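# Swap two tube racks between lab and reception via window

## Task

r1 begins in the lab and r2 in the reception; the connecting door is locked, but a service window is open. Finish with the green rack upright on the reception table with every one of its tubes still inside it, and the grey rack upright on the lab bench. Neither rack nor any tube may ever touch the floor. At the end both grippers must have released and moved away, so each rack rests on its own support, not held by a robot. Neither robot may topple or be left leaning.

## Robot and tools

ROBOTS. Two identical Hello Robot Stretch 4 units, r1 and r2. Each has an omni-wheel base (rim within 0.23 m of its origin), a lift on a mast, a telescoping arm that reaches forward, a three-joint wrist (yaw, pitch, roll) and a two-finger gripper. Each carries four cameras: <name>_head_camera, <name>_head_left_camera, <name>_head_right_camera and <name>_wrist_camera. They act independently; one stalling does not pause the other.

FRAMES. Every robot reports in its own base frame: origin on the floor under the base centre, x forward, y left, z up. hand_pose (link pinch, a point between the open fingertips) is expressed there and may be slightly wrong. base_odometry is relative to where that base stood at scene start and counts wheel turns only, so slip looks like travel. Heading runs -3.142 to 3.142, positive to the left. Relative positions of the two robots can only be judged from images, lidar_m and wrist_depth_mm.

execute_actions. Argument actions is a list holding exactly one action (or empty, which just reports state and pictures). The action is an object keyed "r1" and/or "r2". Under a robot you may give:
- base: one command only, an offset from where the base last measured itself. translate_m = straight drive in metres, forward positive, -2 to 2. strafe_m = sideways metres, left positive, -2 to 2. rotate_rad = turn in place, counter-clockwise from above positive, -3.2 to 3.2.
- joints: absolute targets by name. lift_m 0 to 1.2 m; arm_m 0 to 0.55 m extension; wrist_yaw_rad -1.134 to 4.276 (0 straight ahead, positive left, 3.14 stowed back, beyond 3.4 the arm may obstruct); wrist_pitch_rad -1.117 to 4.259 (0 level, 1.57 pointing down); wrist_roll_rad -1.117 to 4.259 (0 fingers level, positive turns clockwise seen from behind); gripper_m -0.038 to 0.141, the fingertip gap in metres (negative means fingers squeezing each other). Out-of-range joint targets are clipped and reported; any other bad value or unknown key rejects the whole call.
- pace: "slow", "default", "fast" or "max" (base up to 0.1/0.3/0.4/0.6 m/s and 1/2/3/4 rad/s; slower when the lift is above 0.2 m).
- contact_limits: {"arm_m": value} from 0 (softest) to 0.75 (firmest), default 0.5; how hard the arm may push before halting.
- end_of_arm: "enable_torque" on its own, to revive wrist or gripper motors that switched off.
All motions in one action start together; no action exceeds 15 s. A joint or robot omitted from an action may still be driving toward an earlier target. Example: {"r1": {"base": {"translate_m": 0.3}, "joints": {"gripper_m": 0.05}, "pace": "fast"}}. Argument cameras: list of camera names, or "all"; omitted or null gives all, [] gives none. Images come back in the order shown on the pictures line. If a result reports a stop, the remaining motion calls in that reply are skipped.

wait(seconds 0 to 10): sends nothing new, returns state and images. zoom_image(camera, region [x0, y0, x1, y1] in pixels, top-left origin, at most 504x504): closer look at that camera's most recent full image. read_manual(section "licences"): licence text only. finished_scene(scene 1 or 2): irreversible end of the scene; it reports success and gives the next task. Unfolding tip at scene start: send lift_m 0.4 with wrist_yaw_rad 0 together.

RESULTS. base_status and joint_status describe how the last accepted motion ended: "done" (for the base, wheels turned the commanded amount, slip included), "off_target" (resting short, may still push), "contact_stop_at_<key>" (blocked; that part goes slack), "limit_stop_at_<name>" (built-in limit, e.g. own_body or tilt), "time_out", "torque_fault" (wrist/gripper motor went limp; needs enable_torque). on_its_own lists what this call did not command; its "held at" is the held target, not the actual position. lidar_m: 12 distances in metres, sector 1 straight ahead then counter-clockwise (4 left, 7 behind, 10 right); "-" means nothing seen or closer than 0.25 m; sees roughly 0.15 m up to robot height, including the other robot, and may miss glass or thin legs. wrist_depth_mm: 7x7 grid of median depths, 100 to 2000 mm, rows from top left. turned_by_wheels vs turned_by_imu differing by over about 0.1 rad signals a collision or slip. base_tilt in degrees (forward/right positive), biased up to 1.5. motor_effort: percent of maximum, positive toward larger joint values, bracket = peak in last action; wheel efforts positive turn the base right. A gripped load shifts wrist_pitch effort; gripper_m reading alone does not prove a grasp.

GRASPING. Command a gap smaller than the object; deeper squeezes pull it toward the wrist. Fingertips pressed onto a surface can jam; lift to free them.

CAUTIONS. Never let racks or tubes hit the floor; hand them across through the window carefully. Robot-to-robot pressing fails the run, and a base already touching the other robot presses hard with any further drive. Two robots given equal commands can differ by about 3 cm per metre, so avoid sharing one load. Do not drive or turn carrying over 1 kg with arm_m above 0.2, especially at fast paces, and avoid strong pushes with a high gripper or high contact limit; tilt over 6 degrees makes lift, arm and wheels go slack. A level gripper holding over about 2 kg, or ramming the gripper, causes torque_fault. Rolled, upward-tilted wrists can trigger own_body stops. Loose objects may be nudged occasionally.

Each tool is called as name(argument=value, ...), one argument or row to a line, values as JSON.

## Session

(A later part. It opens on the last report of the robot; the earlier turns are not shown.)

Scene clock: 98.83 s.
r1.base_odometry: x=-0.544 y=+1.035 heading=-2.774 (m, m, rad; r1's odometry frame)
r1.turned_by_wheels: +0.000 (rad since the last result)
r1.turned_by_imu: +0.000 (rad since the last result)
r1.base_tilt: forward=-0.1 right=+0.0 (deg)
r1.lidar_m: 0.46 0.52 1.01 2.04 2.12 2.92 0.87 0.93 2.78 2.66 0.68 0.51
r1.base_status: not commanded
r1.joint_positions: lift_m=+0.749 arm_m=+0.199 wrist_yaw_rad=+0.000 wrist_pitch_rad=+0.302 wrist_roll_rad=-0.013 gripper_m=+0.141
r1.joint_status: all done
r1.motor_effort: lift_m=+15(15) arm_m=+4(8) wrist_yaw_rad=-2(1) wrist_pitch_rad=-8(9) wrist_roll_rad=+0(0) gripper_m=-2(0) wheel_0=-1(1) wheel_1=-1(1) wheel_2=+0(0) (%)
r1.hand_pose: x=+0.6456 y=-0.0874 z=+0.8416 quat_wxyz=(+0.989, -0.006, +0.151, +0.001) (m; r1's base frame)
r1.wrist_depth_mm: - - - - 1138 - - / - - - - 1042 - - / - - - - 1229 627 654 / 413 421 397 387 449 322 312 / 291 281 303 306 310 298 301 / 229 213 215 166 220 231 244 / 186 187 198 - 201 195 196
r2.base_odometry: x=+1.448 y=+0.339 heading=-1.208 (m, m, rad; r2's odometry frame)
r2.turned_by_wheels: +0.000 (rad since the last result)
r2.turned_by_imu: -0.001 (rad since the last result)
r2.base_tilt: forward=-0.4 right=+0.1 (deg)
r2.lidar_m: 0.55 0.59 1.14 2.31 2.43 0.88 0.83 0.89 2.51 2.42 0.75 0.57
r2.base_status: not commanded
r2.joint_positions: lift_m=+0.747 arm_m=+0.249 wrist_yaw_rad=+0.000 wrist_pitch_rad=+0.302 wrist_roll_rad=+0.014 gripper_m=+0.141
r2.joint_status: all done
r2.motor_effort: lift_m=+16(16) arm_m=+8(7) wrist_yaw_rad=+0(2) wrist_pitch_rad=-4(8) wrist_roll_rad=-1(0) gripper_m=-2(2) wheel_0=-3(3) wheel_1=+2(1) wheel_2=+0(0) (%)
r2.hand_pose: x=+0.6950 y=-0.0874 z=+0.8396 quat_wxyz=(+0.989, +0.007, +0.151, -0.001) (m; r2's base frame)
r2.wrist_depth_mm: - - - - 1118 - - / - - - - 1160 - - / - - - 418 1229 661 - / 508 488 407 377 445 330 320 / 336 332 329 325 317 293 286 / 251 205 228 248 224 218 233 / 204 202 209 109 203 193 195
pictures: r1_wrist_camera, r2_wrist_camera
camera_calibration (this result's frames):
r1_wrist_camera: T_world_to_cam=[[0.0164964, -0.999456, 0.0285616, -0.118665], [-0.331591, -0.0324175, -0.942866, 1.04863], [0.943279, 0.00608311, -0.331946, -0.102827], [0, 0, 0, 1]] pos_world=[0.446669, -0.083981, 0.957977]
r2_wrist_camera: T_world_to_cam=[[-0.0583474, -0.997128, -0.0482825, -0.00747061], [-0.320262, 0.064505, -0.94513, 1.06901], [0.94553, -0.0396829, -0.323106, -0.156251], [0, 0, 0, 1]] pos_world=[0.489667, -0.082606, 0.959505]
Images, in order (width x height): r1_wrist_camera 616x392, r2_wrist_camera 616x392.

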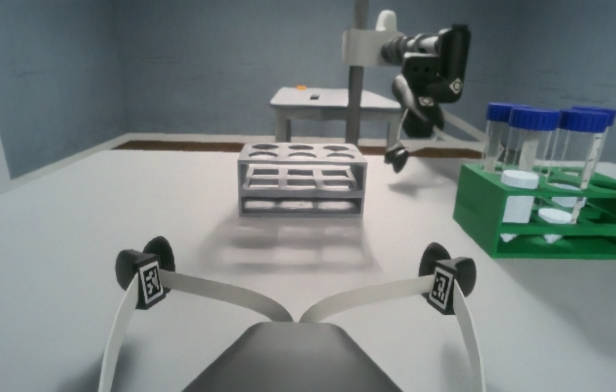

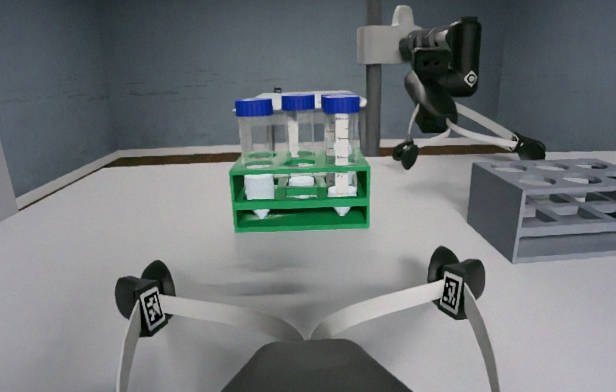

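execute_actions(
  actions=[
    {"r1":{"joints":{"arm_m":0.42},"pace":"slow"}},
  ],
  cameras=[],
)

execute_actions(
  actions=[
    {"r1":{"joints":{"gripper_m":0.07}}},
  ],
  cameras=["r1_wrist_camera"],
)

execute_actions(
  actions=[
    {"r1":{"joints":{"lift_m":0.8},"pace":"slow"}},
  ],
  cameras=[],
)

execute_actions(
  actions=[
    {"r1":{"joints":{"arm_m":0.1},"pace":"slow"},"r2":{"joints":{"arm_m":0.43},"pace":"slow"}},
  ],
  cameras=["r1_wrist_camera","r2_wrist_camera"],
)

Scene clock: 104.47 s.
r1.base_odometry: x=-0.544 y=+1.035 heading=-2.774 (m, m, rad; r1's odometry frame)
r1.turned_by_wheels: +0.000 (rad since the last result)
r1.turned_by_imu: -0.001 (rad since the last result)
r1.base_tilt: forward=+0.0 right=+0.0 (deg)
r1.lidar_m: 0.48 0.51 0.99 2.03 2.13 2.92 0.86 0.88 2.76 2.68 0.70 0.50
r1.base_status: not commanded
r1.joint_positions: lift_m=+0.749 arm_m=+0.419 wrist_yaw_rad=+0.000 wrist_pitch_rad=+0.302 wrist_roll_rad=-0.013 gripper_m=+0.141
r1.joint_status: all done
r1.motor_effort: lift_m=+15(15) arm_m=+5(5) wrist_yaw_rad=-2(2) wrist_pitch_rad=-8(8) wrist_roll_rad=+0(0) gripper_m=-4(2) wheel_0=-1(1) wheel_1=-1(1) wheel_2=+0(0) (%)
r1.hand_pose: x=+0.8655 y=-0.0874 z=+0.8416 quat_wxyz=(+0.989, -0.006, +0.151, +0.001) (m; r1's base frame)
r1.wrist_depth_mm: - - - - 917 580 - / - - - - - 473 - / - - - - - 430 - / 407 418 402 397 1060 418 424 / 291 264 206 229 215 304 320 / 226 212 195 196 200 229 243 / 185 187 196 - 200 193 195
r2.base_odometry: x=+1.448 y=+0.339 heading=-1.208 (m, m, rad; r2's odometry frame)
r2.turned_by_wheels: +0.000 (rad since the last result)
r2.turned_by_imu: -0.002 (rad since the last result)
r2.base_tilt: forward=-0.5 right=+0.1 (deg)
r2.lidar_m: 0.55 0.58 1.13 2.32 2.44 0.88 0.85 0.89 2.51 2.42 0.74 0.58
r2.base_status: not commanded
r2.joint_positions: lift_m=+0.747 arm_m=+0.249 wrist_yaw_rad=+0.000 wrist_pitch_rad=+0.302 wrist_roll_rad=+0.014 gripper_m=+0.141
r2.joint_status: not commanded
r2.motor_effort: lift_m=+16(16) arm_m=+7(7) wrist_yaw_rad=+2(2) wrist_pitch_rad=-4(4) wrist_roll_rad=+0(1) gripper_m=-1(1) wheel_0=-3(3) wheel_1=+2(2) wheel_2=+0(0) (%)
r2.hand_pose: x=+0.6950 y=-0.0874 z=+0.8396 quat_wxyz=(+0.989, +0.007, +0.151, -0.001) (m; r2's base frame)
r2.wrist_depth_mm: - - - - 1098 504 - / - - - - - 469 - / - - - 418 - 445 - / 504 488 407 382 449 307 279 / 336 332 329 324 319 289 258 / 252 205 229 247 224 218 233 / 204 201 208 109 203 193 195
pictures: none
No camera images: the call's "cameras" was empty. Leave "cameras" out to get every camera's image.

Scene clock: 106.20 s.
r1.base_odometry: x=-0.544 y=+1.035 heading=-2.774 (m, m, rad; r1's odometry frame)
r1.turned_by_wheels: +0.000 (rad since the last result)
r1.turned_by_imu: +0.000 (rad since the last result)
r1.base_tilt: forward=-0.1 right=+0.0 (deg)
r1.lidar_m: 0.47 0.50 1.01 2.03 2.11 2.91 0.86 0.91 2.78 2.69 0.71 0.50
r1.base_status: not commanded
r1.joint_positions: lift_m=+0.749 arm_m=+0.419 wrist_yaw_rad=+0.000 wrist_pitch_rad=+0.304 wrist_roll_rad=-0.013 gripper_m=+0.071
r1.joint_status: all done
r1.motor_effort: lift_m=+15(15) arm_m=+4(4) wrist_yaw_rad=-2(2) wrist_pitch_rad=-12(13) wrist_roll_rad=+0(0) gripper_m=-34(30) wheel_0=-1(1) wheel_1=-1(1) wheel_2=+0(0) (%)
r1.hand_pose: x=+0.8654 y=-0.0874 z=+0.8412 quat_wxyz=(+0.988, -0.006, +0.151, +0.001) (m; r1's base frame)
r1.wrist_depth_mm: - - - - 917 544 - / - - - - 1921 473 - / - - - - - 433 - / 407 413 392 397 1042 418 415 / 289 293 204 218 220 310 315 / 224 181 186 188 186 178 241 / 183 186 190 - 191 192 195
r2.base_odometry: x=+1.448 y=+0.339 heading=-1.208 (m, m, rad; r2's odometry frame)
r2.turned_by_wheels: +0.000 (rad since the last result)
r2.turned_by_imu: -0.001 (rad since the last result)
r2.base_tilt: forward=-0.5 right=+0.1 (deg)
r2.lidar_m: 0.54 0.58 1.12 2.31 2.42 0.88 0.83 0.89 2.50 2.43 0.77 0.57
r2.base_status: not commanded
r2.joint_positions: lift_m=+0.747 arm_m=+0.249 wrist_yaw_rad=+0.000 wrist_pitch_rad=+0.302 wrist_roll_rad=+0.014 gripper_m=+0.141
r2.joint_status: not commanded
r2.motor_effort: lift_m=+16(16) arm_m=+8(7) wrist_yaw_rad=+1(0) wrist_pitch_rad=-7(7) wrist_roll_rad=-1(1) gripper_m=-2(2) wheel_0=-3(3) wheel_1=+2(1) wheel_2=+0(0) (%)
r2.hand_pose: x=+0.6950 y=-0.0874 z=+0.8396 quat_wxyz=(+0.989, +0.007, +0.151, -0.001) (m; r2's base frame)
r2.wrist_depth_mm: - - - - 1098 564 - / - - - - - 469 - / - - - 415 - 436 - / 500 492 407 379 449 312 294 / 336 332 329 322 319 293 271 / 252 205 228 248 224 218 233 / 204 200 208 109 203 193 196
pictures: r1_wrist_camera
camera_calibration (this result's frames):
r1_wrist_camera: T_world_to_cam=[[0.0164778, -0.999457, 0.0285382, -0.122261], [-0.332955, -0.032398, -0.942386, 1.12194], [0.942799, 0.00602656, -0.333308, -0.308787], [0, 0, 0, 1]] pos_world=[0.666693, -0.0839856, 0.957866]
Images, in order (width x height): r1_wrist_camera 616x392.

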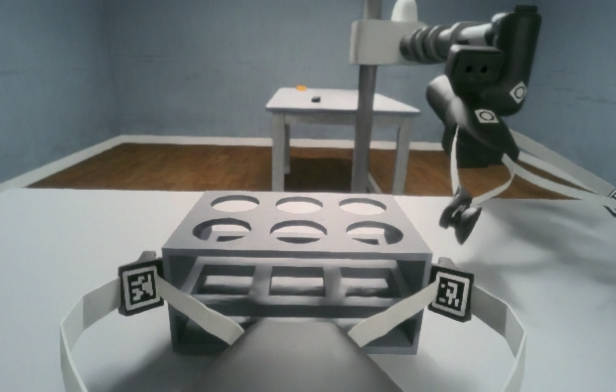

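Scene clock: 107.50 s.
r1.base_odometry: x=-0.544 y=+1.035 heading=-2.774 (m, m, rad; r1's odometry frame)
r1.turned_by_wheels: +0.000 (rad since the last result)
r1.turned_by_imu: +0.000 (rad since the last result)
r1.base_tilt: forward=-0.1 right=+0.0 (deg)
r1.lidar_m: 0.48 0.51 1.00 2.03 2.12 2.91 0.87 0.93 2.76 2.70 0.71 0.50
r1.base_status: not commanded
r1.joint_positions: lift_m=+0.800 arm_m=+0.419 wrist_yaw_rad=+0.000 wrist_pitch_rad=+0.304 wrist_roll_rad=-0.013 gripper_m=+0.071
r1.joint_status: all done
r1.motor_effort: lift_m=+22(22) arm_m=+4(4) wrist_yaw_rad=-2(2) wrist_pitch_rad=-13(13) wrist_roll_rad=+0(0) gripper_m=-33(34) wheel_0=-2(1) wheel_1=-1(1) wheel_2=+0(0) (%)
r1.hand_pose: x=+0.8654 y=-0.0874 z=+0.8915 quat_wxyz=(+0.988, -0.006, +0.151, +0.001) (m; r1's base frame)
r1.wrist_depth_mm: - - - - - - - / - - - - 931 508 - / - - - - 1863 496 - / - - - 1863 - 439 - / 389 394 204 219 219 394 394 / 301 180 186 188 186 178 324 / 247 249 242 - 248 258 262
r2.base_odometry: x=+1.448 y=+0.339 heading=-1.208 (m, m, rad; r2's odometry frame)
r2.turned_by_wheels: +0.000 (rad since the last result)
r2.turned_by_imu: +0.000 (rad since the last result)
r2.base_tilt: forward=-0.4 right=+0.1 (deg)
r2.lidar_m: 0.54 0.58 1.14 2.31 2.44 0.86 0.84 0.90 2.51 2.42 0.76 0.57
r2.base_status: not commanded
r2.joint_positions: lift_m=+0.747 arm_m=+0.249 wrist_yaw_rad=+0.000 wrist_pitch_rad=+0.302 wrist_roll_rad=+0.014 gripper_m=+0.141
r2.joint_status: not commanded
r2.motor_effort: lift_m=+16(16) arm_m=+7(7) wrist_yaw_rad=+0(2) wrist_pitch_rad=-7(7) wrist_roll_rad=-1(1) gripper_m=+0(0) wheel_0=-3(3) wheel_1=+2(2) wheel_2=+0(0) (%)
r2.hand_pose: x=+0.6950 y=-0.0874 z=+0.8396 quat_wxyz=(+0.989, +0.007, +0.151, -0.001) (m; r2's base frame)
r2.wrist_depth_mm: - - - - 1078 459 - / - - - - - 413 - / - - - 415 - 307 254 / 504 492 404 379 452 407 258 / 334 332 329 324 317 309 304 / 251 206 229 248 224 218 233 / 204 200 208 109 204 194 196
pictures: none
No camera images: the call's "cameras" was empty. Leave "cameras" out to get every camera's image.

Scene clock: 111.97 s.
r1.base_odometry: x=-0.544 y=+1.035 heading=-2.774 (m, m, rad; r1's odometry frame)
r1.turned_by_wheels: +0.000 (rad since the last result)
r1.turned_by_imu: -0.001 (rad since the last result)
r1.base_tilt: forward=-0.2 right=+0.0 (deg)
r1.lidar_m: 0.46 0.50 1.01 2.04 2.14 2.93 0.86 0.90 2.78 2.69 0.70 0.52
r1.base_status: not commanded
r1.joint_positions: lift_m=+0.800 arm_m=+0.101 wrist_yaw_rad=+0.000 wrist_pitch_rad=+0.304 wrist_roll_rad=-0.013 gripper_m=+0.071
r1.joint_status: all done
r1.motor_effort: lift_m=+23(23) arm_m=-5(6) wrist_yaw_rad=-2(2) wrist_pitch_rad=-13(12) wrist_roll_rad=+1(0) gripper_m=-29(31) wheel_0=-1(1) wheel_1=-1(1) wheel_2=+0(0) (%)
r1.hand_pose: x=+0.5470 y=-0.0874 z=+0.8915 quat_wxyz=(+0.988, -0.006, +0.151, +0.001) (m; r1's base frame)
r1.wrist_depth_mm: - - - - - - - / - - - - 1205 715 - / 480 - - - - 591 - / 477 564 530 535 544 427 621 / 392 394 204 217 219 413 415 / 304 181 186 189 187 177 324 / 248 251 244 - 249 259 263
r2.base_odometry: x=+1.448 y=+0.339 heading=-1.208 (m, m, rad; r2's odometry frame)
r2.turned_by_wheels: +0.000 (rad since the last result)
r2.turned_by_imu: -0.001 (rad since the last result)
r2.base_tilt: forward=-0.5 right=+0.1 (deg)
r2.lidar_m: 0.54 0.56 1.16 2.30 2.42 0.87 0.85 0.88 2.50 2.42 0.76 0.56
r2.base_status: not commanded
r2.joint_positions: lift_m=+0.747 arm_m=+0.429 wrist_yaw_rad=+0.000 wrist_pitch_rad=+0.302 wrist_roll_rad=+0.014 gripper_m=+0.141
r2.joint_status: all done
r2.motor_effort: lift_m=+16(16) arm_m=+8(5) wrist_yaw_rad=+2(4) wrist_pitch_rad=-9(5) wrist_roll_rad=+1(1) gripper_m=+0(2) wheel_0=-3(3) wheel_1=+2(2) wheel_2=+0(0) (%)
r2.hand_pose: x=+0.8749 y=-0.0875 z=+0.8396 quat_wxyz=(+0.989, +0.007, +0.151, -0.001) (m; r2's base frame)
r2.wrist_depth_mm: - - - - 931 615 - / - - - - - 539 - / - - 1863 228 192 415 415 / - - 477 258 384 442 436 / 334 332 206 217 201 309 301 / 251 203 199 196 203 217 234 / 203 200 201 109 203 192 195
pictures: r1_wrist_camera, r2_wrist_camera
camera_calibration (this result's frames):
r1_wrist_camera: T_world_to_cam=[[0.0164875, -0.999457, 0.0285349, -0.118451], [-0.333142, -0.0323993, -0.94232, 1.06335], [0.942733, 0.00603031, -0.333495, 0.00843835], [0, 0, 0, 1]] pos_world=[0.348245, -0.0839853, 1.00821]
r2_wrist_camera: T_world_to_cam=[[-0.0588291, -0.9971, -0.0482824, 0.00331776], [-0.320231, 0.0646596, -0.94513, 1.12662], [0.945511, -0.0401397, -0.323106, -0.326389], [0, 0, 0, 1]] pos_world=[0.669578, -0.0826398, 0.959505]
Images, in order (width x height): r1_wrist_camera 616x392, r2_wrist_camera 616x392.

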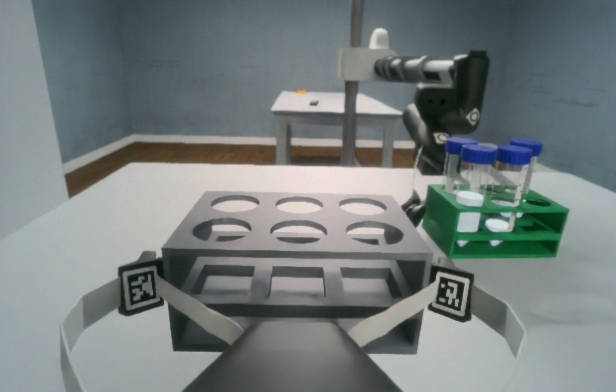

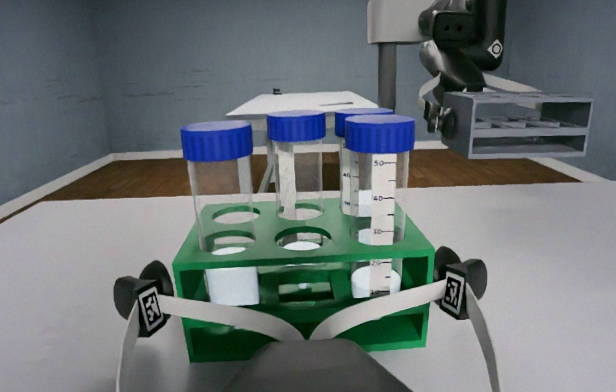

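r2 grips; r1 heads off.

execute_actions(
  actions=[
    {"r2":{"joints":{"gripper_m":0.065}},"r1":{"base":{"translate_m":-0.4},"joints":{"lift_m":0.95,"arm_m":0}}},
  ],
  cameras=["r2_wrist_camera"],
)

execute_actions(
  actions=[
    {"r2":{"joints":{"lift_m":0.82},"pace":"slow"},"r1":{"base":{"strafe_m":0.5}}},
  ],
  cameras=[],
)

execute_actions(
  actions=[
    {"r2":{"joints":{"arm_m":0.05,"lift_m":0.95},"pace":"slow"},"r1":{"base":{"rotate_rad":-1.58},"pace":"slow"}},
  ],
  cameras=["r2_wrist_camera","r1_head_camera","r2_head_left_camera"],
)

Scene clock: 116.33 s.
r1.base_odometry: x=-0.171 y=+1.178 heading=-2.774 (m, m, rad; r1's odometry frame)
r1.turned_by_wheels: +0.000 (rad since the last result)
r1.turned_by_imu: +0.000 (rad since the last result)
r1.base_tilt: forward=-0.1 right=+0.0 (deg)
r1.lidar_m: 0.43 0.92 1.50 2.03 2.14 2.91 0.45 0.53 0.74 2.67 1.62 0.92
r1.base_status: done
r1.joint_positions: lift_m=+0.950 arm_m=+0.001 wrist_yaw_rad=+0.000 wrist_pitch_rad=+0.304 wrist_roll_rad=-0.013 gripper_m=+0.071
r1.joint_status: all done
r1.motor_effort: lift_m=+22(23) arm_m=-4(4) wrist_yaw_rad=-2(3) wrist_pitch_rad=-13(15) wrist_roll_rad=+0(0) gripper_m=-31(34) wheel_0=-1(8) wheel_1=-1(6) wheel_2=-2(9) (%)
r1.hand_pose: x=+0.4469 y=-0.0874 z=+1.0415 quat_wxyz=(+0.988, -0.006, +0.151, +0.001) (m; r1's base frame)
r1.wrist_depth_mm: 778 798 - - - - 820 / 831 831 - - - - 831 / 854 866 - - - - 904 / 917 931 931 931 931 991 931 / 946 788 204 219 219 788 976 / 1008 180 185 188 186 177 1060 / 1098 1098 1098 - 1098 1118 1138
r2.base_odometry: x=+1.448 y=+0.339 heading=-1.208 (m, m, rad; r2's odometry frame)
r2.turned_by_wheels: +0.000 (rad since the last result)
r2.turned_by_imu: -0.001 (rad since the last result)
r2.base_tilt: forward=-0.5 right=+0.0 (deg)
r2.lidar_m: 0.55 0.57 1.13 2.30 2.42 0.88 0.84 0.89 2.50 2.42 0.76 0.57
r2.base_status: not commanded
r2.joint_positions: lift_m=+0.747 arm_m=+0.429 wrist_yaw_rad=+0.000 wrist_pitch_rad=+0.305 wrist_roll_rad=+0.014 gripper_m=+0.065
r2.joint_status: all done
r2.motor_effort: lift_m=+16(16) arm_m=+7(7) wrist_yaw_rad=+1(3) wrist_pitch_rad=-15(12) wrist_roll_rad=-1(0) gripper_m=-23(25) wheel_0=-3(3) wheel_1=+2(1) wheel_2=+0(0) (%)
r2.hand_pose: x=+0.8748 y=-0.0874 z=+0.8389 quat_wxyz=(+0.988, +0.007, +0.152, -0.001) (m; r2's base frame)
r2.wrist_depth_mm: - - - - - - - / - - - - - - - / - - 171 233 167 - - / - 480 466 244 217 436 427 / 330 325 195 201 182 304 297 / 247 176 183 195 184 181 230 / 193 198 184 109 188 193 -
pictures: r2_wrist_camera
camera_calibration (this result's frames):
r2_wrist_camera: T_world_to_cam=[[-0.0586563, -0.997117, -0.0481393, 0.00308505], [-0.322557, 0.0645662, -0.944345, 1.12731], [0.944731, -0.0398641, -0.325414, -0.323839], [0, 0, 0, 1]] pos_world=[0.669743, -0.0826194, 0.959334]
Images, in order (width x height): r2_wrist_camera 616x392.

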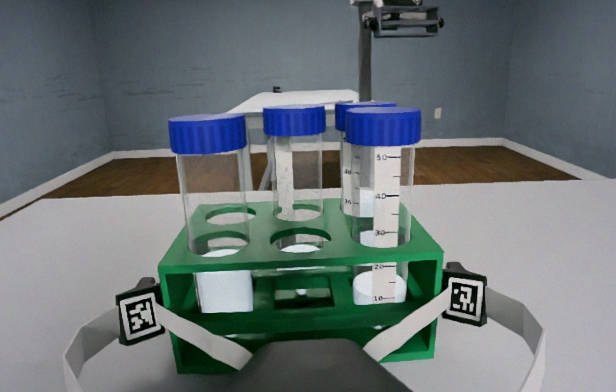

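Scene clock: 119.33 s.
r1.base_odometry: x=+0.009 y=+0.712 heading=-2.774 (m, m, rad; r1's odometry frame)
r1.turned_by_wheels: +0.000 (rad since the last result)
r1.turned_by_imu: +0.000 (rad since the last result)
r1.base_tilt: forward=+0.0 right=+0.0 (deg)
r1.lidar_m: 0.42 1.12 1.56 1.49 1.60 2.19 1.83 0.67 0.71 3.17 1.30 0.91
r1.base_status: done
r1.joint_positions: lift_m=+0.950 arm_m=+0.001 wrist_yaw_rad=+0.000 wrist_pitch_rad=+0.304 wrist_roll_rad=-0.013 gripper_m=+0.071
r1.joint_status: not commanded
r1.motor_effort: lift_m=+22(22) arm_m=-5(4) wrist_yaw_rad=-2(2) wrist_pitch_rad=-13(14) wrist_roll_rad=+0(0) gripper_m=-34(32) wheel_0=+0(11) wheel_1=+0(11) wheel_2=+0(2) (%)
r1.hand_pose: x=+0.4469 y=-0.0874 z=+1.0415 quat_wxyz=(+0.988, -0.006, +0.151, +0.001) (m; r1's base frame)
r1.wrist_depth_mm: 759 778 798 798 - - - / 809 842 831 831 - - - / 831 866 866 866 - - 1078 / 878 904 891 904 976 1060 946 / 946 931 204 218 219 788 798 / 976 180 185 189 186 178 1060 / 1060 1060 1098 - 1118 1118 1138
r2.base_odometry: x=+1.448 y=+0.339 heading=-1.208 (m, m, rad; r2's odometry frame)
r2.turned_by_wheels: +0.000 (rad since the last result)
r2.turned_by_imu: -0.001 (rad since the last result)
r2.base_tilt: forward=-0.4 right=+0.1 (deg)
r2.lidar_m: 0.54 0.58 1.15 2.31 2.40 0.87 0.84 0.89 2.51 2.42 0.76 0.57
r2.base_status: not commanded
r2.joint_positions: lift_m=+0.820 arm_m=+0.429 wrist_yaw_rad=+0.000 wrist_pitch_rad=+0.305 wrist_roll_rad=+0.014 gripper_m=+0.065
r2.joint_status: all done
r2.motor_effort: lift_m=+24(25) arm_m=+7(7) wrist_yaw_rad=+3(2) wrist_pitch_rad=-15(13) wrist_roll_rad=+0(1) gripper_m=-20(20) wheel_0=-3(3) wheel_1=+1(2) wheel_2=+0(0) (%)
r2.hand_pose: x=+0.8748 y=-0.0874 z=+0.9112 quat_wxyz=(+0.988, +0.007, +0.152, -0.001) (m; r2's base frame)
r2.wrist_depth_mm: - - - - - - 1060 / - - - - - - - / - - 170 233 167 - - / - - - 244 216 - - / - 496 195 201 183 455 449 / 370 176 184 195 183 181 345 / 290 297 185 109 196 289 279
pictures: none
No camera images: the call's "cameras" was empty. Leave "cameras" out to get every camera's image.

Scene clock: 124.40 s.
r1.base_odometry: x=+0.009 y=+0.712 heading=+1.930 (m, m, rad; r1's odometry frame)
r1.turned_by_wheels: -1.579 (rad since the last result)
r1.turned_by_imu: -1.566 (rad since the last result)
r1.base_tilt: forward=+0.0 right=+0.1 (deg)
r1.lidar_m: 0.40 1.26 0.90 0.95 1.12 1.54 1.53 1.60 2.18 1.90 0.66 0.64
r1.base_status: done
r1.joint_positions: lift_m=+0.950 arm_m=+0.001 wrist_yaw_rad=+0.000 wrist_pitch_rad=+0.304 wrist_roll_rad=-0.013 gripper_m=+0.071
r1.joint_status: not commanded
r1.motor_effort: lift_m=+22(22) arm_m=-4(4) wrist_yaw_rad=-2(2) wrist_pitch_rad=-13(13) wrist_roll_rad=+0(0) gripper_m=-34(29) wheel_0=+5(8) wheel_1=+2(6) wheel_2=+1(6) (%)
r1.hand_pose: x=+0.4469 y=-0.0874 z=+1.0415 quat_wxyz=(+0.988, -0.006, +0.151, +0.001) (m; r1's base frame)
r1.wrist_depth_mm: 1808 - - - - - - / 1808 - - - - - - / 1808 - - - - - - / 1708 - - - - - - / 1756 - 205 218 220 842 854 / 1618 180 185 188 186 178 647 / 1430 1464 1397 - 1118 1464 544
r2.base_odometry: x=+1.448 y=+0.339 heading=-1.208 (m, m, rad; r2's odometry frame)
r2.turned_by_wheels: +0.000 (rad since the last result)
r2.turned_by_imu: -0.002 (rad since the last result)
r2.base_tilt: forward=-0.5 right=+0.0 (deg)
r2.lidar_m: 0.46 0.58 1.14 2.30 2.42 0.88 0.86 0.89 2.51 2.42 0.78 0.48
r2.base_status: not commanded
r2.joint_positions: lift_m=+0.950 arm_m=+0.051 wrist_yaw_rad=+0.000 wrist_pitch_rad=+0.305 wrist_roll_rad=+0.014 gripper_m=+0.065
r2.joint_status: all done
r2.motor_effort: lift_m=+24(27) arm_m=-7(6) wrist_yaw_rad=+1(1) wrist_pitch_rad=-12(13) wrist_roll_rad=+0(1) gripper_m=-22(20) wheel_0=-3(3) wheel_1=+2(2) wheel_2=+0(0) (%)
r2.hand_pose: x=+0.4974 y=-0.0874 z=+1.0412 quat_wxyz=(+0.988, +0.007, +0.152, -0.001) (m; r2's base frame)
r2.wrist_depth_mm: 525 - - - - 1708 - / 539 - - - - - - / 535 - 171 233 166 - - / 525 - - 244 216 - - / 530 732 194 202 182 732 715 / 559 176 184 195 185 181 559 / 477 477 185 109 195 469 445
pictures: r1_head_camera, r2_head_left_camera, r2_wrist_camera
camera_calibration (this result's frames):
r2_wrist_camera: T_world_to_cam=[[-0.0585675, -0.997123, -0.0481247, -0.00934748], [-0.3228, 0.0645337, -0.944265, 1.19664], [0.944654, -0.0397686, -0.32565, 0.0988626], [0, 0, 0, 1]] pos_world=[0.292335, -0.0826123, 1.16169]
Images, in order (width x height): r1_head_camera 420x560, r2_head_left_camera 420x672, r2_wrist_camera 616x392.

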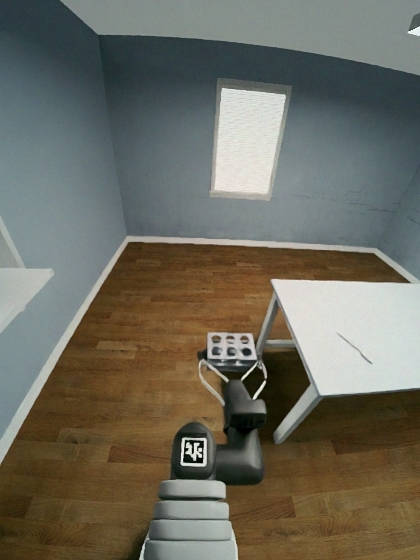

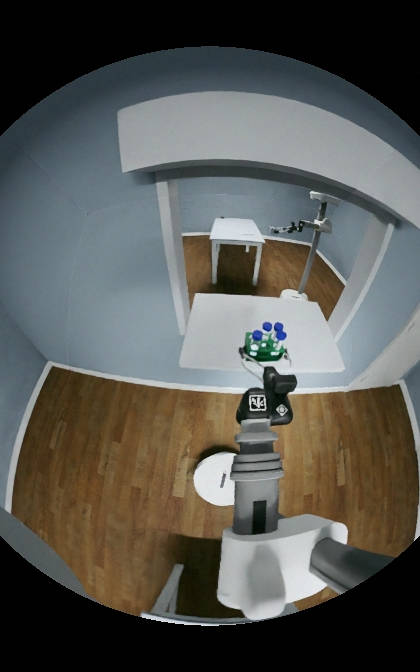

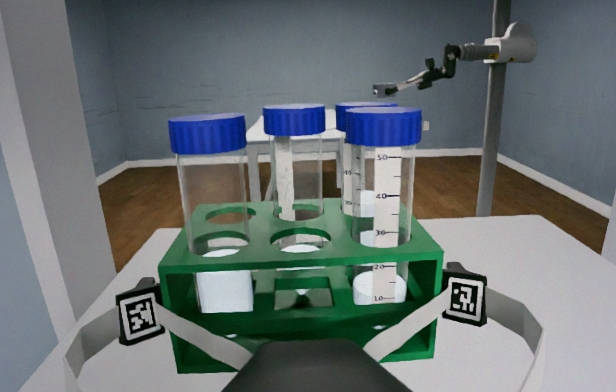

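execute_actions(
  actions=[
    {"r2":{"base":{"rotate_rad":3.14},"pace":"slow"},"r1":{"base":{"strafe_m":-0.6}}},
  ],
  cameras=["r1_head_camera","r2_head_camera"],
)

Scene clock: 130.20 s.
r1.base_odometry: x=+0.571 y=+0.923 heading=+1.930 (m, m, rad; r1's odometry frame)
r1.turned_by_wheels: +0.000 (rad since the last result)
r1.turned_by_imu: +0.000 (rad since the last result)
r1.base_tilt: forward=-0.1 right=+0.1 (deg)
r1.lidar_m: 0.41 0.46 1.58 1.50 1.70 1.63 1.51 1.59 2.15 2.54 0.65 0.46
r1.base_status: done
r1.joint_positions: lift_m=+0.950 arm_m=+0.001 wrist_yaw_rad=+0.000 wrist_pitch_rad=+0.304 wrist_roll_rad=-0.013 gripper_m=+0.071
r1.joint_status: not commanded
r1.motor_effort: lift_m=+21(22) arm_m=-4(4) wrist_yaw_rad=-2(1) wrist_pitch_rad=-14(12) wrist_roll_rad=+0(0) gripper_m=-33(30) wheel_0=+2(11) wheel_1=+0(10) wheel_2=-1(1) (%)
r1.hand_pose: x=+0.4469 y=-0.0874 z=+1.0416 quat_wxyz=(+0.988, -0.006, +0.151, +0.001) (m; r1's base frame)
r1.wrist_depth_mm: - - - - - - - / - - - - - - - / - - - - - - - / - - - - - - - / - - 204 219 219 842 854 / 1708 181 185 188 186 178 640 / 1397 1308 488 - 496 517 525
r2.base_odometry: x=+1.448 y=+0.339 heading=+1.931 (m, m, rad; r2's odometry frame)
r2.turned_by_wheels: +3.139 (rad since the last result)
r2.turned_by_imu: +3.108 (rad since the last result)
r2.base_tilt: forward=-0.5 right=+0.0 (deg)
r2.lidar_m: 0.46 0.89 2.49 2.41 0.79 0.57 0.54 0.56 1.15 2.31 2.41 0.48
r2.base_status: done
r2.joint_positions: lift_m=+0.950 arm_m=+0.051 wrist_yaw_rad=+0.000 wrist_pitch_rad=+0.305 wrist_roll_rad=+0.014 gripper_m=+0.065
r2.joint_status: not commanded
r2.motor_effort: lift_m=+24(24) arm_m=-7(7) wrist_yaw_rad=+0(1) wrist_pitch_rad=-15(12) wrist_roll_rad=-1(1) gripper_m=-21(21) wheel_0=-7(7) wheel_1=-6(9) wheel_2=-3(6) (%)
r2.hand_pose: x=+0.4974 y=-0.0874 z=+1.0412 quat_wxyz=(+0.988, +0.007, +0.152, -0.001) (m; r2's base frame)
r2.wrist_depth_mm: - - - - - - - / - - - - - - - / - - 171 234 166 - - / - - 1308 244 1336 - - / - 891 195 202 182 - - / 683 176 185 195 184 181 1863 / 1576 1537 184 109 195 1576 1537
pictures: r1_head_camera, r2_head_camera
Images, in order (width x height): r1_head_camera 420x560, r2_head_camera 420x560.

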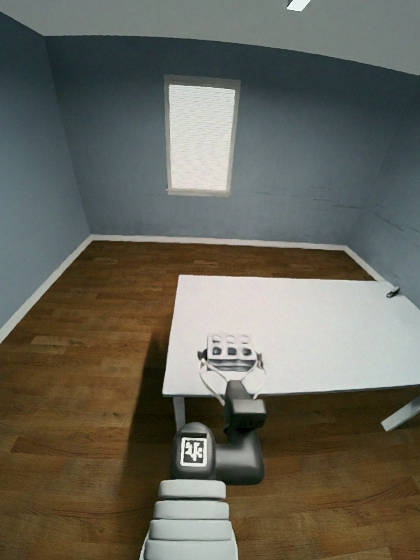

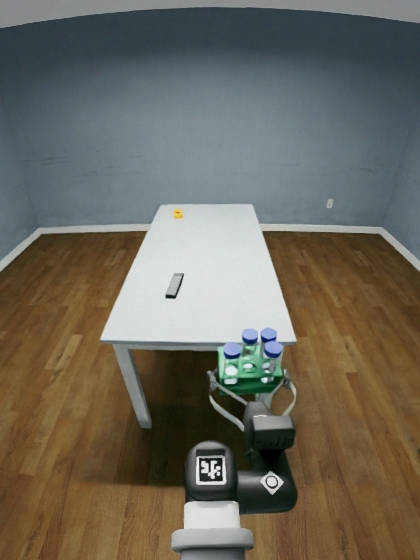

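execute_actions(
  actions=[
    {"r2":{"base":{"translate_m":0.3},"joints":{"arm_m":0.35},"pace":"slow"},"r1":{"joints":{"arm_m":0.35},"pace":"slow"}},
  ],
  cameras=[],
)

execute_actions(
  actions=[
    {"r2":{"joints":{"lift_m":0.72},"pace":"slow"},"r1":{"joints":{"lift_m":0.72},"pace":"slow"}},
  ],
  cameras=["r1_head_camera","r2_head_camera"],
)

Scene clock: 136.97 s.
r1.base_odometry: x=+0.571 y=+0.923 heading=+1.930 (m, m, rad; r1's odometry frame)
r1.turned_by_wheels: +0.000 (rad since the last result)
r1.turned_by_imu: -0.001 (rad since the last result)
r1.base_tilt: forward=+0.0 right=+0.0 (deg)
r1.lidar_m: 0.42 2.51 1.55 1.49 1.74 1.60 1.52 1.59 2.14 2.56 0.64 0.48
r1.base_status: not commanded
r1.joint_positions: lift_m=+0.950 arm_m=+0.349 wrist_yaw_rad=+0.000 wrist_pitch_rad=+0.304 wrist_roll_rad=-0.013 gripper_m=+0.071
r1.joint_status: all done
r1.motor_effort: lift_m=+21(21) arm_m=+4(3) wrist_yaw_rad=-2(2) wrist_pitch_rad=-14(13) wrist_roll_rad=+0(0) gripper_m=-32(33) wheel_0=+2(3) wheel_1=+0(0) wheel_2=-1(1) (%)
r1.hand_pose: x=+0.7954 y=-0.0874 z=+1.0416 quat_wxyz=(+0.988, -0.006, +0.151, +0.001) (m; r1's base frame)
r1.wrist_depth_mm: - - - - - - - / - - - - - - - / - - - - - - - / - - - - - - - / - - 205 219 218 - - / 1756 181 186 189 186 177 640 / 1430 544 484 - 500 517 525
r2.base_odometry: x=+1.342 y=+0.620 heading=+1.932 (m, m, rad; r2's odometry frame)
r2.turned_by_wheels: +0.001 (rad since the last result)
r2.turned_by_imu: -0.002 (rad since the last result)
r2.base_tilt: forward=-0.5 right=+0.1 (deg)
r2.lidar_m: 0.53 0.57 2.45 2.41 1.50 0.89 0.84 0.90 1.59 2.32 2.43 0.56
r2.base_status: done
r2.joint_positions: lift_m=+0.950 arm_m=+0.349 wrist_yaw_rad=+0.000 wrist_pitch_rad=+0.305 wrist_roll_rad=+0.014 gripper_m=+0.065
r2.joint_status: all done
r2.motor_effort: lift_m=+23(24) arm_m=+7(6) wrist_yaw_rad=+2(2) wrist_pitch_rad=-14(11) wrist_roll_rad=-1(0) gripper_m=-21(22) wheel_0=+7(9) wheel_1=+6(8) wheel_2=-3(8) (%)
r2.hand_pose: x=+0.7948 y=-0.0874 z=+1.0412 quat_wxyz=(+0.988, +0.007, +0.152, -0.001) (m; r2's base frame)
r2.wrist_depth_mm: - - - - - - - / - - - - - - - / - - 171 233 166 - - / - - 1255 244 1336 - - / - 904 194 201 183 - - / 683 176 184 195 183 181 1921 / 530 539 185 109 195 569 1464
pictures: none
No camera images: the call's "cameras" was empty. Leave "cameras" out to get every camera's image.

Scene clock: 139.53 s.
r1.base_odometry: x=+0.571 y=+0.923 heading=+1.930 (m, m, rad; r1's odometry frame)
r1.turned_by_wheels: +0.000 (rad since the last result)
r1.turned_by_imu: +0.000 (rad since the last result)
r1.base_tilt: forward=+0.0 right=+0.1 (deg)
r1.lidar_m: 0.44 0.47 1.56 1.51 1.70 1.59 1.51 1.58 2.15 2.56 0.66 0.46
r1.base_status: not commanded
r1.joint_positions: lift_m=+0.720 arm_m=+0.349 wrist_yaw_rad=+0.000 wrist_pitch_rad=+0.304 wrist_roll_rad=-0.013 gripper_m=+0.071
r1.joint_status: all done
r1.motor_effort: lift_m=+14(20) arm_m=+4(4) wrist_yaw_rad=-2(2) wrist_pitch_rad=-13(12) wrist_roll_rad=+0(0) gripper_m=-30(32) wheel_0=+2(2) wheel_1=+0(0) wheel_2=-1(1) (%)
r1.hand_pose: x=+0.7954 y=-0.0874 z=+0.8122 quat_wxyz=(+0.988, -0.006, +0.151, +0.001) (m; r1's base frame)
r1.wrist_depth_mm: - - - - - - - / - - - - - - - / - - - - - - - / - 517 442 445 496 508 521 / 1661 332 205 217 219 353 357 / 254 181 186 188 186 177 273 / 208 211 204 - 209 217 220
r2.base_odometry: x=+1.342 y=+0.620 heading=+1.932 (m, m, rad; r2's odometry frame)
r2.turned_by_wheels: +0.000 (rad since the last result)
r2.turned_by_imu: -0.001 (rad since the last result)
r2.base_tilt: forward=-0.5 right=+0.1 (deg)
r2.lidar_m: 0.53 0.56 2.44 2.42 1.49 0.88 0.85 0.90 1.58 2.31 2.44 0.55
r2.base_status: not commanded
r2.joint_positions: lift_m=+0.720 arm_m=+0.349 wrist_yaw_rad=+0.000 wrist_pitch_rad=+0.305 wrist_roll_rad=+0.014 gripper_m=+0.065
r2.joint_status: all done
r2.motor_effort: lift_m=+16(20) arm_m=+7(7) wrist_yaw_rad=+1(2) wrist_pitch_rad=-14(12) wrist_roll_rad=+0(2) gripper_m=-19(21) wheel_0=+7(7) wheel_1=+7(7) wheel_2=-3(3) (%)
r2.hand_pose: x=+0.7948 y=-0.0874 z=+0.8118 quat_wxyz=(+0.988, +0.007, +0.152, -0.001) (m; r2's base frame)
r2.wrist_depth_mm: - - - - - - - / - - - - - - - / - 1025 171 232 166 - - / 564 549 535 245 433 504 - / 343 377 194 201 182 349 345 / 285 176 183 194 184 181 265 / 220 226 184 109 196 221 212
pictures: r1_head_camera, r2_head_camera
Images, in order (width x height): r1_head_camera 420x560, r2_head_camera 420x560.

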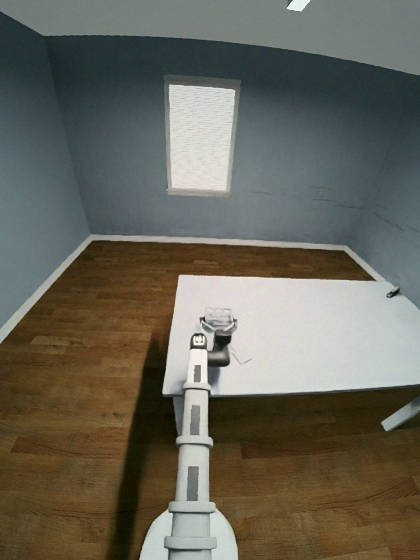

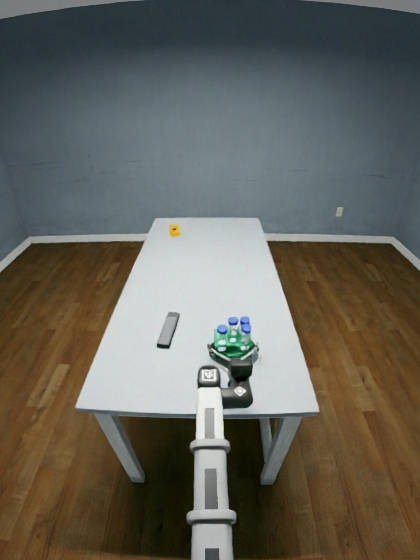

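execute_actions(
  actions=[
    {"r2":{"joints":{"lift_m":0.699},"pace":"slow"},"r1":{"joints":{"lift_m":0.701},"pace":"slow"}},
  ],
  cameras=[],
)

execute_actions(
  actions=[
    {"r2":{"joints":{"gripper_m":0.141}},"r1":{"joints":{"gripper_m":0.141}}},
  ],
  cameras=[],
)

execute_actions(
  actions=[
    {"r2":{"joints":{"arm_m":0}},"r1":{"joints":{"arm_m":0}}},
  ],
  cameras=["r1_head_camera","r2_head_camera"],
)

Scene clock: 142.00 s.
r1.base_odometry: x=+0.571 y=+0.923 heading=+1.930 (m, m, rad; r1's odometry frame)
r1.turned_by_wheels: +0.000 (rad since the last result)
r1.turned_by_imu: +0.000 (rad since the last result)
r1.base_tilt: forward=-0.1 right=+0.0 (deg)
r1.lidar_m: 0.43 0.46 1.55 1.53 1.76 1.62 1.52 1.57 2.11 2.56 0.66 0.45
r1.base_status: not commanded
r1.joint_positions: lift_m=+0.701 arm_m=+0.349 wrist_yaw_rad=+0.000 wrist_pitch_rad=+0.301 wrist_roll_rad=-0.013 gripper_m=+0.071
r1.joint_status: all done
r1.motor_effort: lift_m=+13(14) arm_m=+4(4) wrist_yaw_rad=-1(2) wrist_pitch_rad=-6(13) wrist_roll_rad=+0(0) gripper_m=-32(33) wheel_0=+3(3) wheel_1=+0(0) wheel_2=-1(1) (%)
r1.hand_pose: x=+0.7956 y=-0.0874 z=+0.7940 quat_wxyz=(+0.989, -0.006, +0.150, +0.001) (m; r1's base frame)
r1.wrist_depth_mm: - - - - - - - / - - - - - - - / - - - - - - - / - 424 399 407 452 466 473 / 296 298 193 209 211 320 322 / 228 181 184 187 186 177 244 / 186 189 189 - 193 195 197
r2.base_odometry: x=+1.342 y=+0.620 heading=+1.932 (m, m, rad; r2's odometry frame)
r2.turned_by_wheels: +0.000 (rad since the last result)
r2.turned_by_imu: -0.001 (rad since the last result)
r2.base_tilt: forward=-0.5 right=+0.0 (deg)
r2.lidar_m: 0.54 0.57 2.45 2.42 1.50 0.88 0.84 0.87 1.58 2.31 2.44 0.56
r2.base_status: not commanded
r2.joint_positions: lift_m=+0.699 arm_m=+0.349 wrist_yaw_rad=+0.000 wrist_pitch_rad=+0.305 wrist_roll_rad=+0.014 gripper_m=+0.065
r2.joint_status: all done
r2.motor_effort: lift_m=+16(18) arm_m=+7(7) wrist_yaw_rad=+0(1) wrist_pitch_rad=-13(13) wrist_roll_rad=-1(1) gripper_m=-20(21) wheel_0=+7(7) wheel_1=+7(7) wheel_2=-3(3) (%)
r2.hand_pose: x=+0.7948 y=-0.0874 z=+0.7908 quat_wxyz=(+0.988, +0.007, +0.152, -0.001) (m; r2's base frame)
r2.wrist_depth_mm: - - - - - - - / - - - - - - - / - 878 171 232 166 - - / 496 477 462 244 377 433 - / 314 327 194 201 183 306 300 / 247 175 184 195 185 181 230 / 193 198 185 109 187 193 -
pictures: none
No camera images: the call's "cameras" was empty. Leave "cameras" out to get every camera's image.

Scene clock: 143.80 s.
r1.base_odometry: x=+0.571 y=+0.923 heading=+1.930 (m, m, rad; r1's odometry frame)
r1.turned_by_wheels: +0.000 (rad since the last result)
r1.turned_by_imu: +0.000 (rad since the last result)
r1.base_tilt: forward=-0.2 right=+0.0 (deg)
r1.lidar_m: 0.43 0.49 1.57 1.51 1.72 1.57 1.51 1.59 2.14 2.57 0.68 0.48
r1.base_status: not commanded
r1.joint_positions: lift_m=+0.701 arm_m=+0.349 wrist_yaw_rad=+0.000 wrist_pitch_rad=+0.302 wrist_roll_rad=-0.013 gripper_m=+0.141
r1.joint_status: all done
r1.motor_effort: lift_m=+13(13) arm_m=+4(4) wrist_yaw_rad=-1(2) wrist_pitch_rad=-8(5) wrist_roll_rad=+0(0) gripper_m=-4(33) wheel_0=+2(2) wheel_1=+0(0) wheel_2=-1(1) (%)
r1.hand_pose: x=+0.7956 y=-0.0875 z=+0.7938 quat_wxyz=(+0.989, -0.006, +0.150, +0.001) (m; r1's base frame)
r1.wrist_depth_mm: - - - - - - - / - - - - - - - / - - - - - - - / - 418 397 263 445 459 473 / 297 279 223 237 217 317 322 / 229 213 202 166 204 230 242 / 185 188 196 - 200 195 196
r2.base_odometry: x=+1.342 y=+0.620 heading=+1.932 (m, m, rad; r2's odometry frame)
r2.turned_by_wheels: +0.000 (rad since the last result)
r2.turned_by_imu: -0.001 (rad since the last result)
r2.base_tilt: forward=-0.5 right=+0.0 (deg)
r2.lidar_m: 0.53 0.58 2.45 2.42 1.49 0.88 0.83 0.89 1.59 2.31 2.44 0.55
r2.base_status: not commanded
r2.joint_positions: lift_m=+0.699 arm_m=+0.349 wrist_yaw_rad=+0.000 wrist_pitch_rad=+0.303 wrist_roll_rad=+0.014 gripper_m=+0.141
r2.joint_status: all done
r2.motor_effort: lift_m=+16(16) arm_m=+7(7) wrist_yaw_rad=+1(1) wrist_pitch_rad=-8(15) wrist_roll_rad=-1(1) gripper_m=+0(20) wheel_0=+7(7) wheel_1=+7(7) wheel_2=-3(3) (%)
r2.hand_pose: x=+0.7950 y=-0.0874 z=+0.7914 quat_wxyz=(+0.989, +0.007, +0.151, -0.001) (m; r2's base frame)
r2.wrist_depth_mm: - - - - - - - / - - - - - - - / - 931 189 228 195 - - / 504 492 477 258 415 445 - / 315 334 206 229 202 309 304 / 253 206 204 206 206 218 234 / 204 202 205 109 203 195 196
pictures: none
No camera images: the call's "cameras" was empty. Leave "cameras" out to get every camera's image.

Scene clock: 145.97 s.
r1.base_odometry: x=+0.571 y=+0.923 heading=+1.930 (m, m, rad; r1's odometry frame)
r1.turned_by_wheels: +0.000 (rad since the last result)
r1.turned_by_imu: +0.000 (rad since the last result)
r1.base_tilt: forward=+0.0 right=+0.0 (deg)
r1.lidar_m: 0.44 0.45 1.57 1.53 1.72 1.59 1.52 1.56 2.15 2.57 0.65 0.49
r1.base_status: not commanded
r1.joint_positions: lift_m=+0.701 arm_m=+0.001 wrist_yaw_rad=+0.000 wrist_pitch_rad=+0.302 wrist_roll_rad=-0.013 gripper_m=+0.141
r1.joint_status: all done
r1.motor_effort: lift_m=+13(14) arm_m=-4(4) wrist_yaw_rad=-2(2) wrist_pitch_rad=-8(8) wrist_roll_rad=+0(0) gripper_m=-2(0) wheel_0=+2(3) wheel_1=+0(0) wheel_2=+0(1) (%)
r1.hand_pose: x=+0.4471 y=-0.0874 z=+0.7936 quat_wxyz=(+0.989, -0.006, +0.151, +0.001) (m; r1's base frame)
r1.wrist_depth_mm: - - - - - - - / - - - - - - - / - - 741 564 809 854 904 / - 430 439 442 421 469 473 / 319 285 307 312 317 322 325 / 240 241 243 166 249 254 259 / 1078 298 301 - 312 1098 1098
r2.base_odometry: x=+1.342 y=+0.620 heading=+1.932 (m, m, rad; r2's odometry frame)
r2.turned_by_wheels: +0.000 (rad since the last result)
r2.turned_by_imu: -0.001 (rad since the last result)
r2.base_tilt: forward=-0.5 right=+0.0 (deg)
r2.lidar_m: 0.53 0.58 2.47 2.41 1.50 0.88 0.83 0.89 1.57 2.31 2.44 0.55
r2.base_status: not commanded
r2.joint_positions: lift_m=+0.699 arm_m=+0.003 wrist_yaw_rad=+0.000 wrist_pitch_rad=+0.302 wrist_roll_rad=+0.014 gripper_m=+0.141
r2.joint_status: all done
joint sent to its limit — the command would take r2.arm_m past its lower limit, so that joint was sent only as far as its limit.
r2.motor_effort: lift_m=+16(16) arm_m=-7(8) wrist_yaw_rad=+1(2) wrist_pitch_rad=-7(6) wrist_roll_rad=-1(1) gripper_m=-2(1) wheel_0=+7(7) wheel_1=+6(7) wheel_2=-3(3) (%)
r2.hand_pose: x=+0.4493 y=-0.0874 z=+0.7915 quat_wxyz=(+0.989, +0.007, +0.151, -0.001) (m; r2's base frame)
r2.wrist_depth_mm: - - - - - - - / - - - - - - - / - 946 904 580 809 - - / 512 500 484 473 462 452 - / 340 338 336 334 340 332 349 / 377 205 373 377 375 382 1464 / 1281 1255 1281 109 1205 407 1182
pictures: r1_head_camera, r2_head_camera
Images, in order (width x height): r1_head_camera 420x560, r2_head_camera 420x560.

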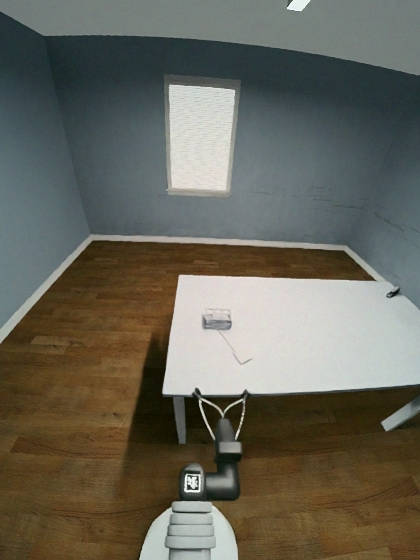

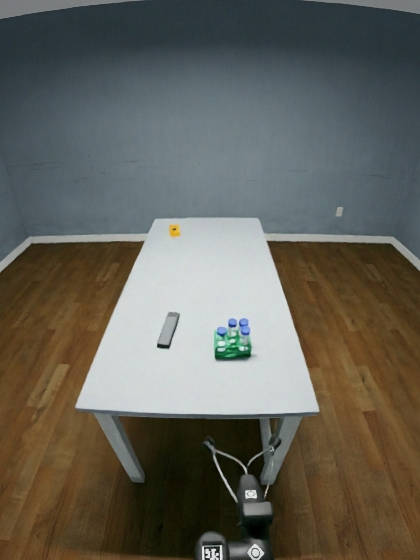

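finished_scene(
  scene=1,
)

The scene is finished: the task was done.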